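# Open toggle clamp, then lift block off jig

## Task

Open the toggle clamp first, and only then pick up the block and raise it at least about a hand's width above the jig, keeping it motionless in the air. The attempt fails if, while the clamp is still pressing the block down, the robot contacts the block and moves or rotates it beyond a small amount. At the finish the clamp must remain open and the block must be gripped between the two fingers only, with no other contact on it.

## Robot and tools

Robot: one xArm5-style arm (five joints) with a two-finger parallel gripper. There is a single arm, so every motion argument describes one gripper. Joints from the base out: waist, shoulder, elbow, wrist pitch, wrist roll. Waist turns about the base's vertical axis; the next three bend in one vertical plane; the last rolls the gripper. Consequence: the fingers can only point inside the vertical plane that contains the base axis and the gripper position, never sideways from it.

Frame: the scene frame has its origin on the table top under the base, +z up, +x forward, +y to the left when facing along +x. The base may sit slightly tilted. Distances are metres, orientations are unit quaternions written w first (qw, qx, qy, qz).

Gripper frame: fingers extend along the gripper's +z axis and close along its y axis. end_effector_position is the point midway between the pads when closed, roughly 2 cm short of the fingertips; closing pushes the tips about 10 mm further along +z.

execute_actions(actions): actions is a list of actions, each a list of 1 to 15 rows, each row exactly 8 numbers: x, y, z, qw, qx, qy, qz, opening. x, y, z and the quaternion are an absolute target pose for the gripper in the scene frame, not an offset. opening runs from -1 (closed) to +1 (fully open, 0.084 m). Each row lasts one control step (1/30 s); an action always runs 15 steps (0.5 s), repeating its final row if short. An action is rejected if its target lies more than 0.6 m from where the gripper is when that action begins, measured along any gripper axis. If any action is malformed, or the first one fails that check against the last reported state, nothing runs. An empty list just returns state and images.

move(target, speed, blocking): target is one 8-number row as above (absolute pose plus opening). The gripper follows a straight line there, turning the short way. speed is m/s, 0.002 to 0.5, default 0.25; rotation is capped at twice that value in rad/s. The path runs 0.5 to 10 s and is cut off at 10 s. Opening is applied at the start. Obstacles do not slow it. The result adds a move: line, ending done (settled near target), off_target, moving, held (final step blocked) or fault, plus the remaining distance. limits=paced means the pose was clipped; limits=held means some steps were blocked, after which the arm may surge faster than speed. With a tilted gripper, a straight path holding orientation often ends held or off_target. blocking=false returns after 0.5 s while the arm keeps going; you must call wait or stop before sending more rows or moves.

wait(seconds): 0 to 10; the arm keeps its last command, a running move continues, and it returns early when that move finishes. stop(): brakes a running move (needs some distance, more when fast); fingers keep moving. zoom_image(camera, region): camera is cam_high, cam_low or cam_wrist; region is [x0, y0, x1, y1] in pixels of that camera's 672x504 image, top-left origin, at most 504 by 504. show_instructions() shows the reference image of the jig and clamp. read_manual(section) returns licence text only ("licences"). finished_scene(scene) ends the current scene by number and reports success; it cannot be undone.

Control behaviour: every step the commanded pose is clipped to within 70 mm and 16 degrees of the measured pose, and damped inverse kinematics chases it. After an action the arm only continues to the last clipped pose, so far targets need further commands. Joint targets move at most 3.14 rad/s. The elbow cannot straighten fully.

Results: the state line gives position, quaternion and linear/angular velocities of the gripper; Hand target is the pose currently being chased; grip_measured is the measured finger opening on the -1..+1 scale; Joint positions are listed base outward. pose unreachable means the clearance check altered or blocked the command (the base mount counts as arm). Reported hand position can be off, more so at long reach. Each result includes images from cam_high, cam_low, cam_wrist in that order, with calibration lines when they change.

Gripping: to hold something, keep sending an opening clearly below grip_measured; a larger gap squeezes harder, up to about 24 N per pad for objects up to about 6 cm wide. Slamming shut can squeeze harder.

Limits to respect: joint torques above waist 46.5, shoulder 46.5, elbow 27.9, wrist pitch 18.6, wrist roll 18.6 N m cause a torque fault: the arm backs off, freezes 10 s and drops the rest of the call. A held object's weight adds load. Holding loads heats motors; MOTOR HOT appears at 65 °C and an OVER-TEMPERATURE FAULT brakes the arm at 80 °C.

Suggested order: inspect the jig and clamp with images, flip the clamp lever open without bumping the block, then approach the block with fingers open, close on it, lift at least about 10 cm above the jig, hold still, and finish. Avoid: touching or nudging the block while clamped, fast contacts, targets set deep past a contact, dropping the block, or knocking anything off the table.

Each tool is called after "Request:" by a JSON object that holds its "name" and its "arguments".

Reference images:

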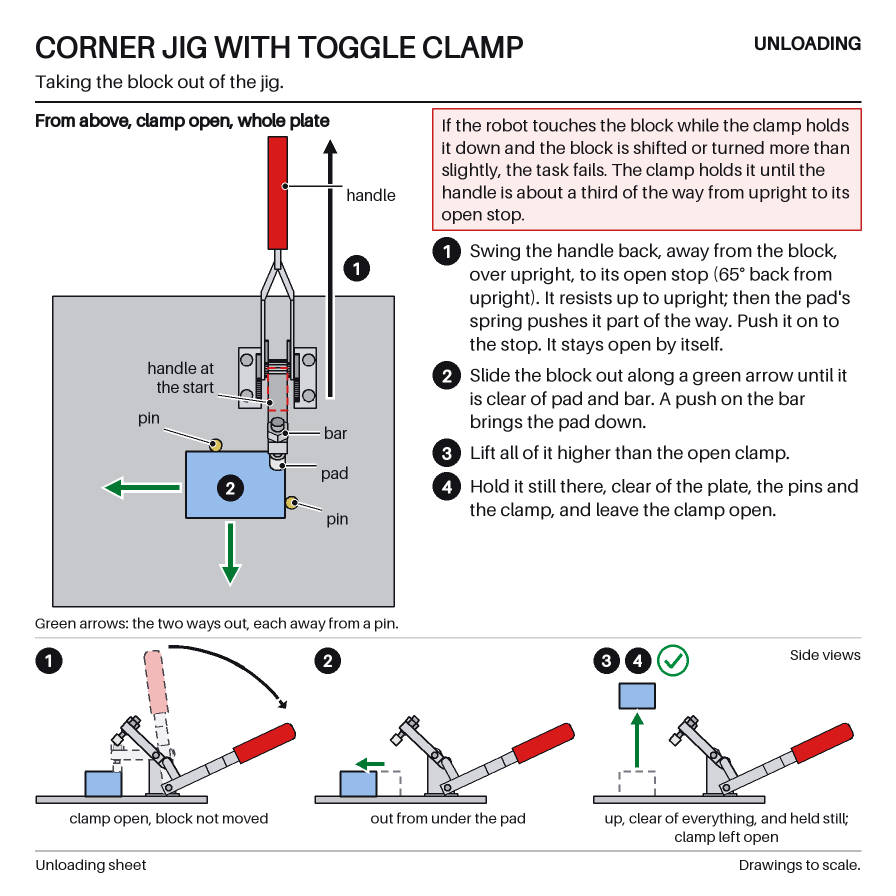

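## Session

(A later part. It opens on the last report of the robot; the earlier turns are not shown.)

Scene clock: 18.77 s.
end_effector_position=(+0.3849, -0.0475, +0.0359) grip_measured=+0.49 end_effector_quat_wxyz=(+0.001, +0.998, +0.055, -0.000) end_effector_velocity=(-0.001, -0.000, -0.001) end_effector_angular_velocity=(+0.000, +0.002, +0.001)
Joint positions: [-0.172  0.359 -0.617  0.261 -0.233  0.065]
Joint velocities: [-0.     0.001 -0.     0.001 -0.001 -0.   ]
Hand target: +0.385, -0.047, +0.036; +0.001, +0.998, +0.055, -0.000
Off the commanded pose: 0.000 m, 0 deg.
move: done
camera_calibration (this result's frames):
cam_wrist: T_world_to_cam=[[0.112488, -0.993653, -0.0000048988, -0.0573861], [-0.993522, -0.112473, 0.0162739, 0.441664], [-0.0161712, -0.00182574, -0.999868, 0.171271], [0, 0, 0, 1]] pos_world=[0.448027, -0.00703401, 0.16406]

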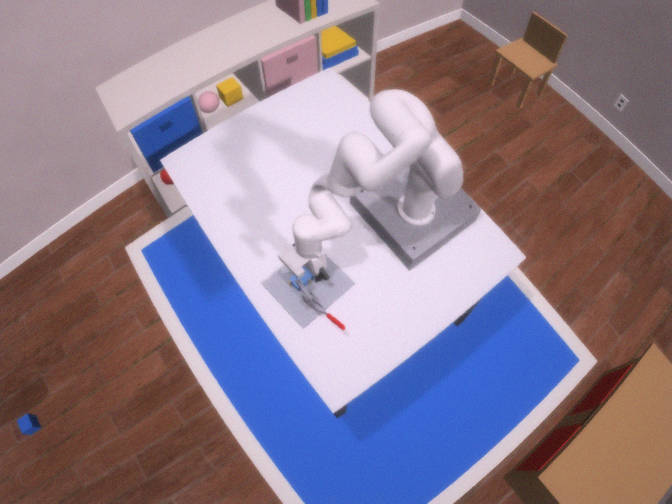

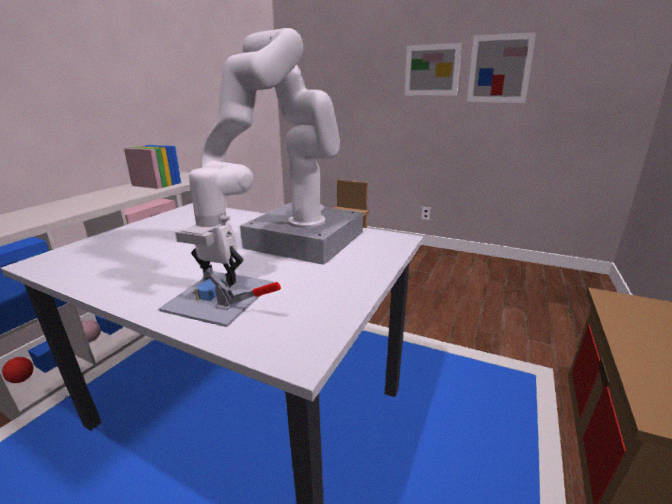

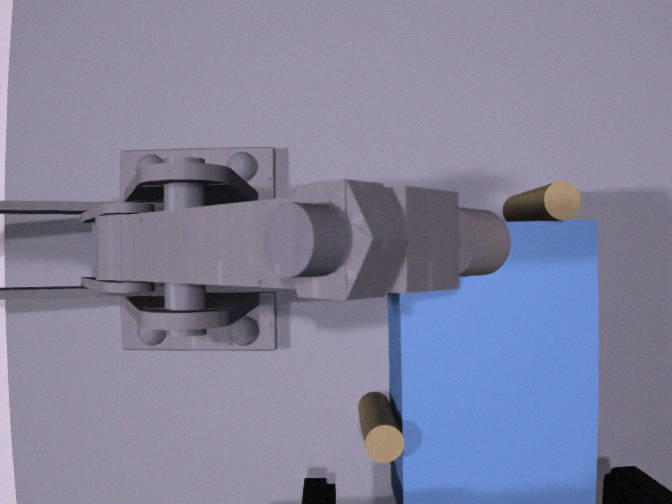

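Overlap ~7 mm; go 4 mm more, grip, slide.

Request:
{"name": "move", "arguments": {"target": [0.389,-0.047,0.033,0,0.9985,0.055,0,0.5], "speed": 0.03}}

Request:
{"name": "move", "arguments": {"target": [0.389,-0.047,0.033,0,0.9985,0.055,0,-0.5]}}

Request:
{"name": "move", "arguments": {"target": [0.336,-0.058,0.034,0,0.9985,0.055,0,-0.5], "speed": 0.05}}

Request:
{"name": "move", "arguments": {"target": [0.336,-0.058,0.034,0,0.9985,0.055,0,0.4]}}

Request:
{"name": "move", "arguments": {"target": [0.371,-0.054,0.033,0,0.9985,0.055,0,0.4], "speed": 0.06}}

Scene clock: 19.73 s.
end_effector_position=(+0.3890, -0.0470, +0.0330) grip_measured=+0.49 end_effector_quat_wxyz=(+0.001, +0.998, +0.055, -0.000) end_effector_velocity=(-0.000, -0.001, -0.000) end_effector_angular_velocity=(+0.000, +0.000, -0.002)
Joint positions: [-0.169  0.376 -0.633  0.26  -0.23   0.065]
Joint velocities: [-0.002  0.001 -0.    -0.     0.     0.   ]
Hand target: +0.389, -0.047, +0.033; +0.001, +0.998, +0.055, -0.000
Off the commanded pose: 0.000 m, 0 deg.
move: done
camera_calibration (this result's frames):
cam_wrist: T_world_to_cam=[[0.112495, -0.993652, 0.0000189224, -0.0573572], [-0.993522, -0.11248, 0.0162044, 0.445783], [-0.0160994, -0.00184171, -0.999869, 0.168359], [0, 0, 0, 1]] pos_world=[0.452058, -0.00654142, 0.161115]

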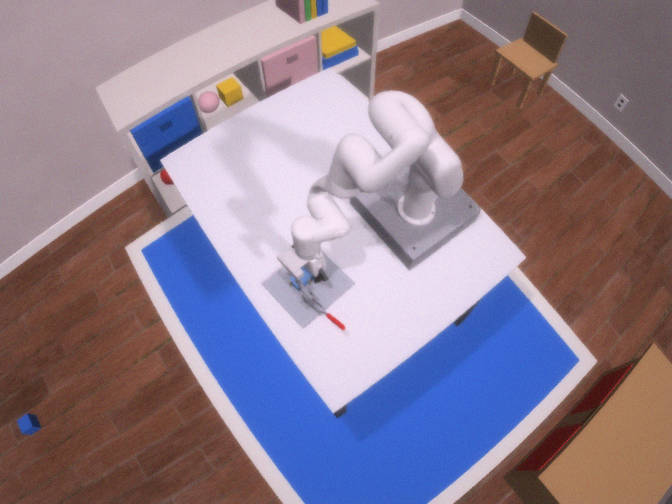

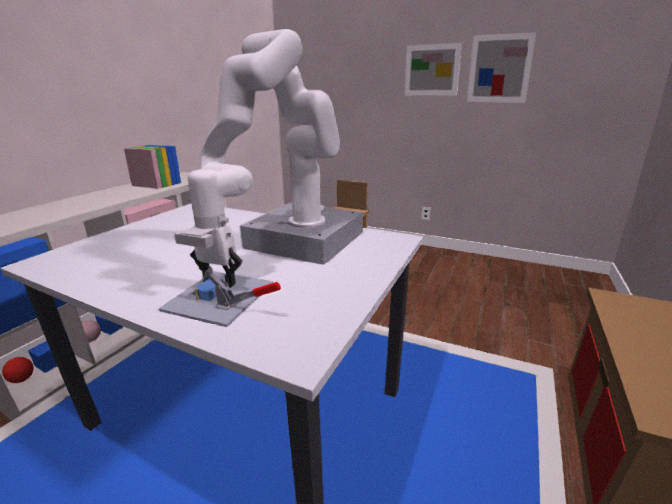

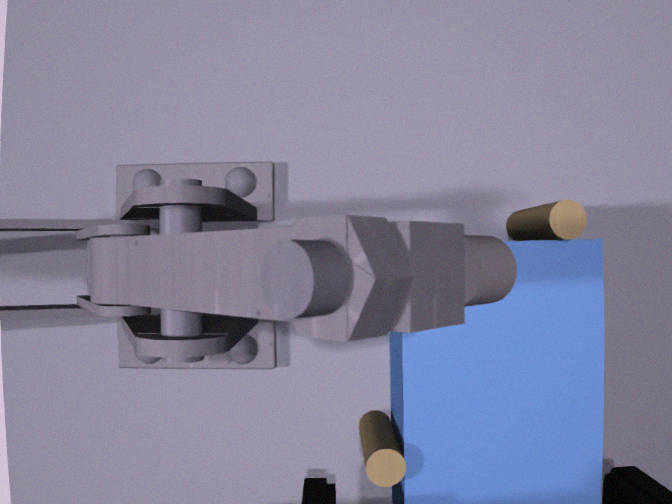

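Scene clock: 20.43 s.
end_effector_position=(+0.3893, -0.0488, +0.0335) grip_measured=-0.04 end_effector_quat_wxyz=(+0.001, +0.999, +0.053, +0.000) end_effector_velocity=(+0.000, +0.001, -0.000) end_effector_angular_velocity=(+0.000, +0.000, +0.003)
Joint positions: [-0.174  0.375 -0.634  0.26  -0.23   0.043]
Joint velocities: [ 0.002  0.001 -0.001 -0.    -0.001  0.001]
Hand target: +0.389, -0.047, +0.033; +0.001, +0.998, +0.055, -0.000
Off the commanded pose: 0.002 m, 0 deg.
move: done
camera_calibration (this result's frames):
cam_wrist: T_world_to_cam=[[0.108004, -0.99415, 0.000300416, -0.0574284], [-0.99404, -0.107987, 0.0149636, 0.446321], [-0.0148437, -0.00191476, -0.999888, 0.168335], [0, 0, 0, 1]] pos_world=[0.452362, -0.00857298, 0.161655]

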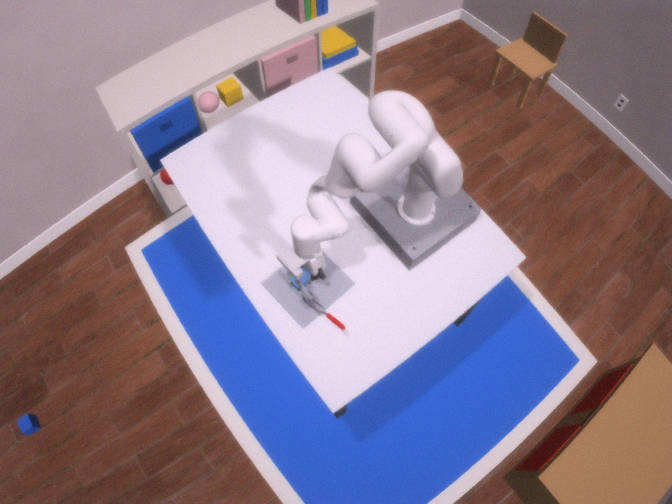

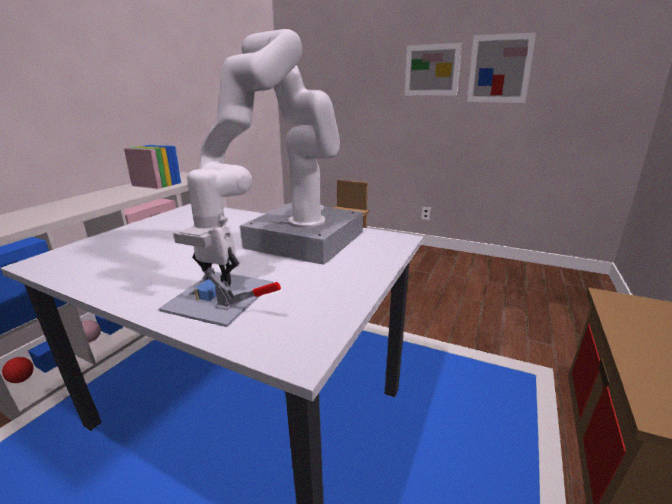

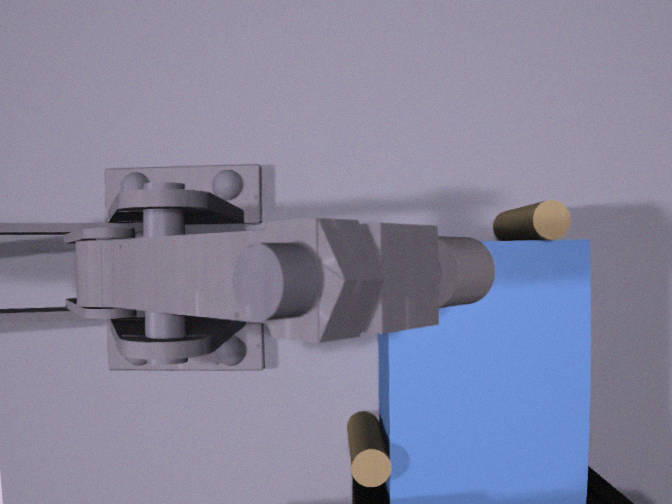

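Scene clock: 21.83 s.
end_effector_position=(+0.3354, -0.0579, +0.0338) grip_measured=-0.04 end_effector_quat_wxyz=(+0.001, +0.998, +0.055, -0.001) end_effector_velocity=(+0.001, +0.000, +0.000) end_effector_angular_velocity=(-0.000, -0.002, +0.001)
Joint positions: [-0.22   0.281 -0.453  0.177 -0.281  0.042]
Joint velocities: [ 0.001 -0.    -0.001 -0.001 -0.    -0.   ]
Hand target: +0.336, -0.058, +0.034; +0.001, +0.998, +0.055, -0.000
Off the commanded pose: 0.001 m, 0 deg.
move: done
camera_calibration (this result's frames):
cam_wrist: T_world_to_cam=[[0.112516, -0.99365, -0.000606126, -0.0621612], [-0.99349, -0.112509, 0.0178489, 0.391271], [-0.0178038, -0.00140611, -0.999841, 0.168908], [0, 0, 0, 1]] pos_world=[0.398725, -0.0175075, 0.161859]

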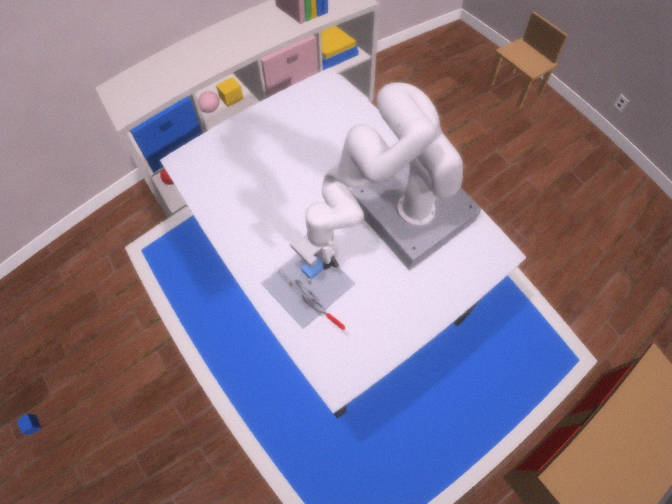

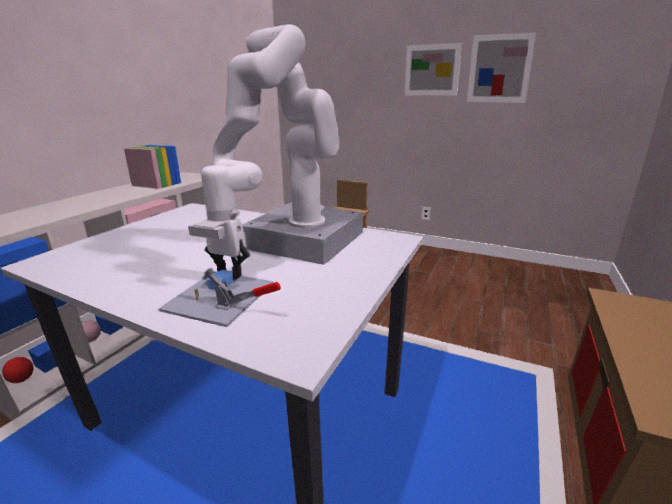

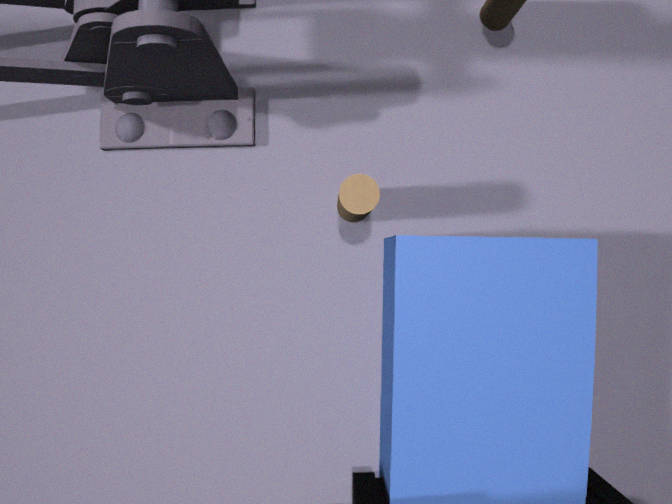

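Scene clock: 22.53 s.
end_effector_position=(+0.3360, -0.0580, +0.0340) grip_measured=+0.39 end_effector_quat_wxyz=(+0.001, +0.998, +0.055, -0.000) end_effector_velocity=(+0.000, +0.000, +0.000) end_effector_angular_velocity=(-0.000, -0.000, +0.001)
Joint positions: [-0.22   0.281 -0.454  0.176 -0.281  0.061]
Joint velocities: [ 0.    -0.    -0.    -0.    -0.001  0.   ]
Hand target: +0.336, -0.058, +0.034; +0.001, +0.998, +0.055, -0.000
Off the commanded pose: 0.000 m, 0 deg.
move: done
camera_calibration (this result's frames):
cam_wrist: T_world_to_cam=[[0.112491, -0.993653, -0.000157876, -0.0623196], [-0.99352, -0.112479, 0.0163105, 0.391879], [-0.0162247, -0.00167794, -0.999867, 0.168523], [0, 0, 0, 1]] pos_world=[0.399084, -0.0175632, 0.162099]

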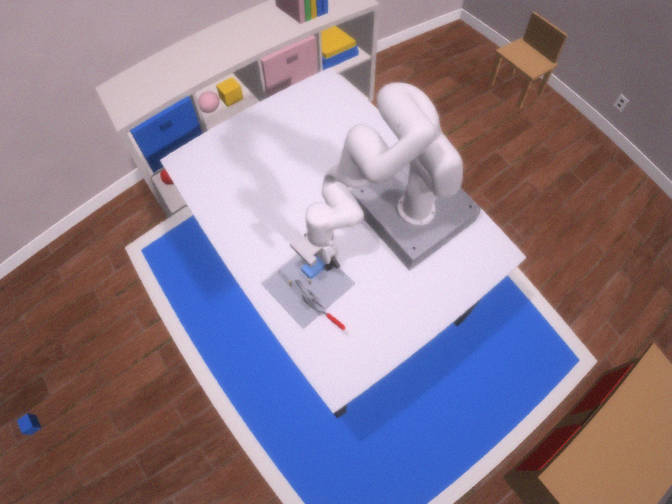

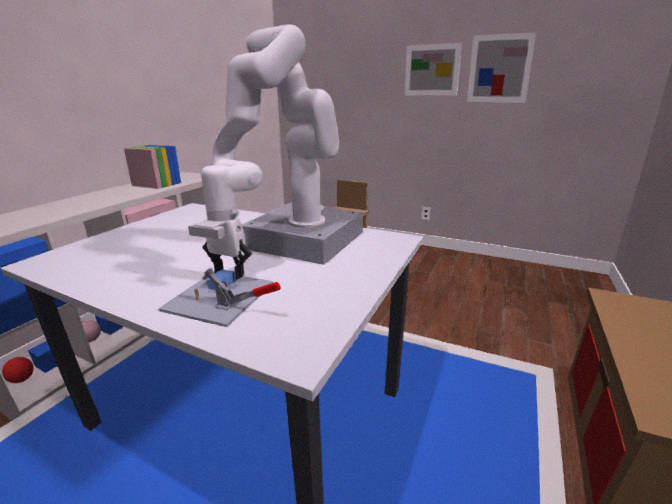

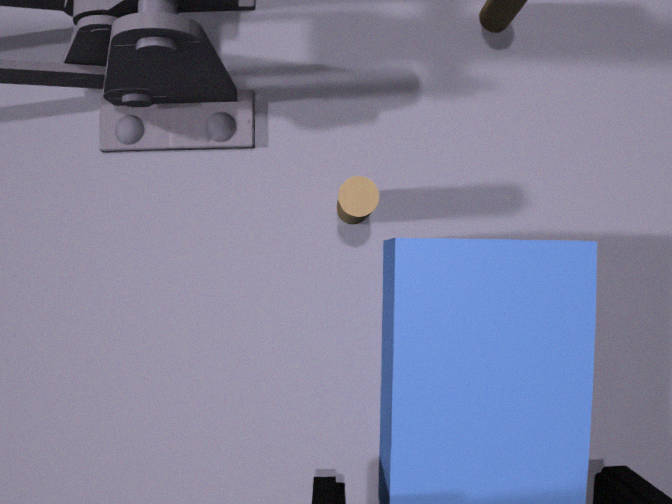

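Scene clock: 23.43 s.
end_effector_position=(+0.3707, -0.0540, +0.0328) grip_measured=+0.39 end_effector_quat_wxyz=(+0.001, +0.998, +0.055, -0.000) end_effector_velocity=(-0.001, +0.000, -0.001) end_effector_angular_velocity=(+0.000, +0.003, -0.001)
Joint positions: [-0.194  0.346 -0.573  0.23  -0.254  0.061]
Joint velocities: [-0.     0.003 -0.001  0.001  0.001 -0.   ]
Hand target: +0.371, -0.054, +0.033; +0.001, +0.998, +0.055, -0.000
Off the commanded pose: 0.000 m, 0 deg.
move: done
camera_calibration (this result's frames):
cam_wrist: T_world_to_cam=[[0.112447, -0.993658, -0.000153689, -0.0622061], [-0.993521, -0.112434, 0.0165969, 0.426882], [-0.0165089, -0.00171359, -0.999862, 0.168008], [0, 0, 0, 1]] pos_world=[0.433884, -0.0135275, 0.160891]

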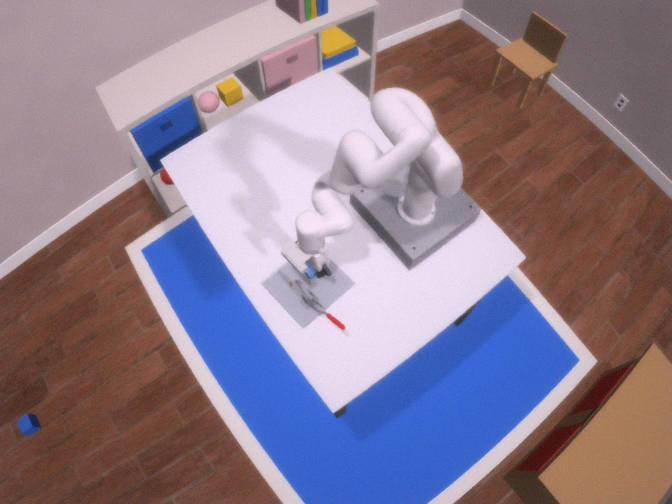

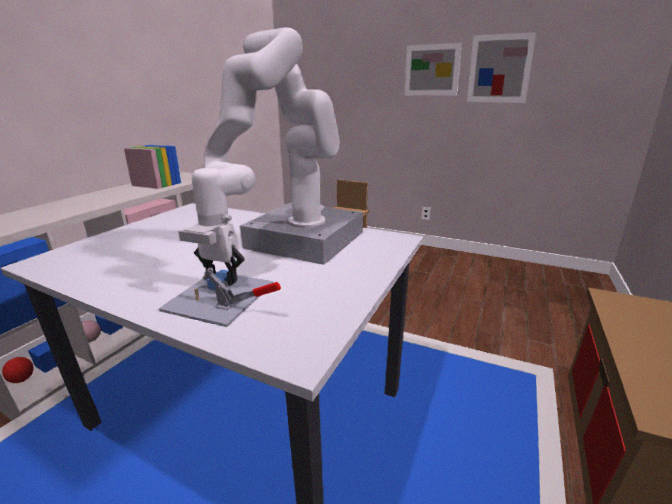

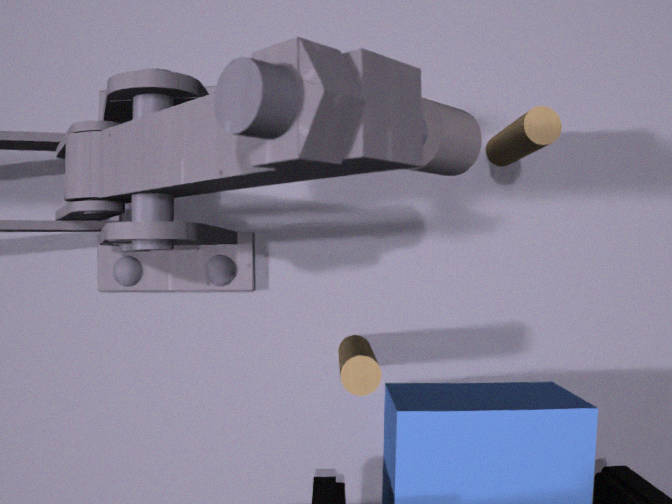

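Request:
{"name": "move", "arguments": {"target": [0.371,-0.0545,0.033,0,0.9985,0.055,0,-0.6]}}

Request:
{"name": "move", "arguments": {"target": [0.371,-0.0545,0.25,0,0.9985,0.055,0,-0.6], "speed": 0.15}}

Scene clock: 24.20 s.
end_effector_position=(+0.3709, -0.0545, +0.0329) grip_measured=-0.04 end_effector_quat_wxyz=(+0.001, +0.998, +0.055, -0.000) end_effector_velocity=(-0.000, +0.000, -0.000) end_effector_angular_velocity=(+0.000, +0.001, +0.002)
Joint positions: [-0.195  0.346 -0.573  0.231 -0.256  0.042]
Joint velocities: [ 0.001 -0.     0.001  0.    -0.002 -0.   ]
Hand target: +0.371, -0.054, +0.033; +0.001, +0.998, +0.055, -0.000
Off the commanded pose: 0.000 m, 0 deg.
move: done
camera_calibration (this result's frames):
cam_wrist: T_world_to_cam=[[0.112488, -0.993653, -0.000137486, -0.0627525], [-0.993517, -0.112475, 0.0165191, 0.426956], [-0.0164297, -0.00172161, -0.999864, 0.168109], [0, 0, 0, 1]] pos_world=[0.434009, -0.0140428, 0.161025]

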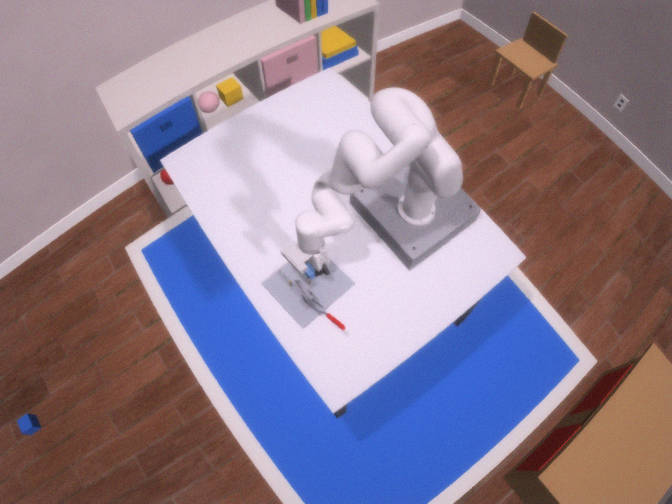

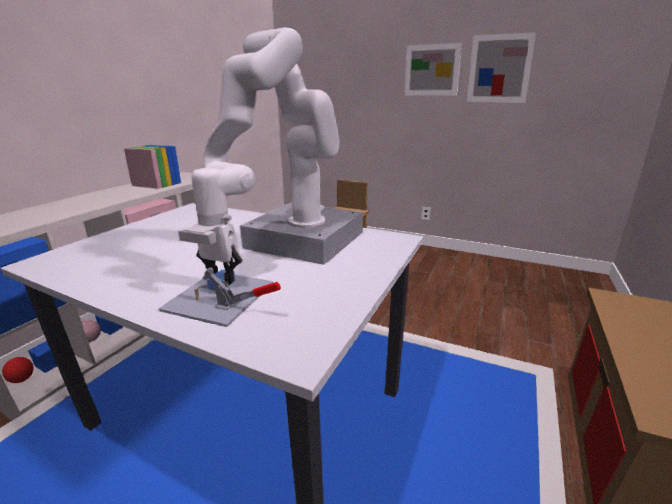

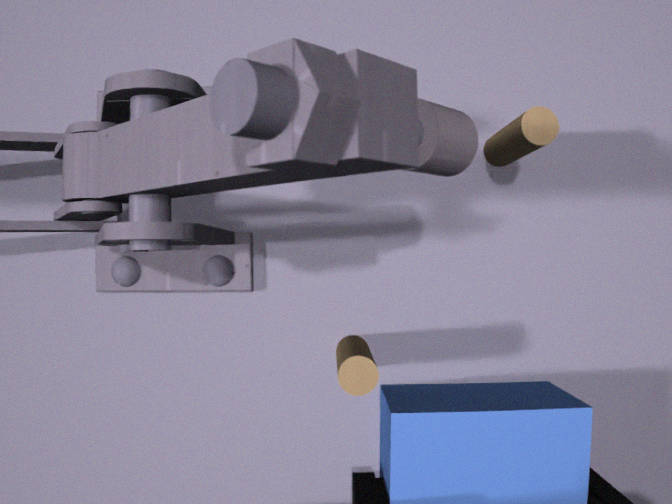

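Scene clock: 26.10 s.
end_effector_position=(+0.3716, -0.0546, +0.2492) grip_measured=-0.04 end_effector_quat_wxyz=(+0.001, +0.998, +0.055, -0.001) end_effector_velocity=(+0.003, +0.000, +0.004) end_effector_angular_velocity=(-0.002, -0.010, +0.001)
Joint positions: [-0.196 -0.26  -0.681  0.945 -0.257  0.042]
Joint velocities: [ 0.001 -0.004 -0.007 -0.     0.     0.   ]
Hand target: +0.372, -0.055, +0.250; +0.001, +0.998, +0.055, -0.000
Off the commanded pose: 0.001 m, 0 deg.
move: done
camera_calibration (this result's frames):
cam_wrist: T_world_to_cam=[[0.112485, -0.993653, -0.000386901, -0.0628525], [-0.993501, -0.112474, 0.0174455, 0.423871], [-0.0173783, -0.00157796, -0.999848, 0.384692], [0, 0, 0, 1]] pos_world=[0.434872, -0.014172, 0.377214]

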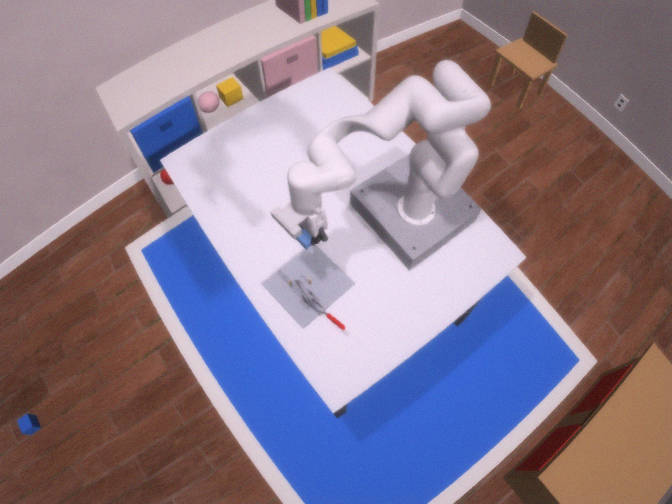

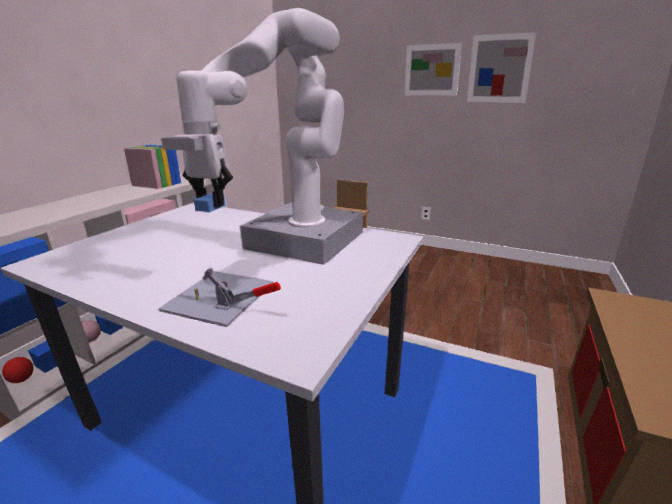

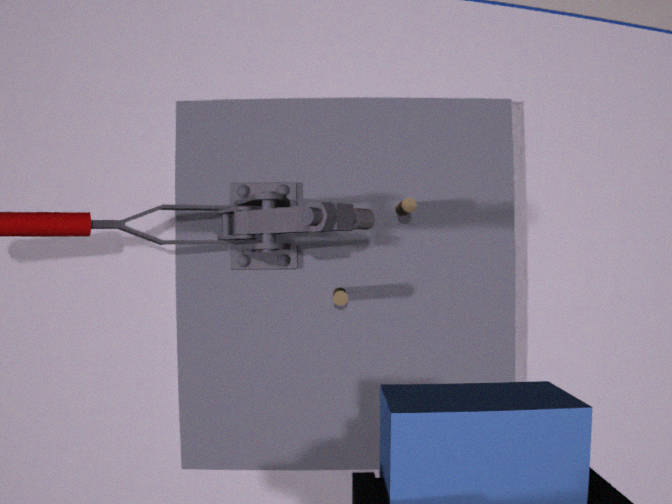

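Request:
{"name": "finished_scene", "arguments": {"scene": 1}}

The scene is finished: the task was done.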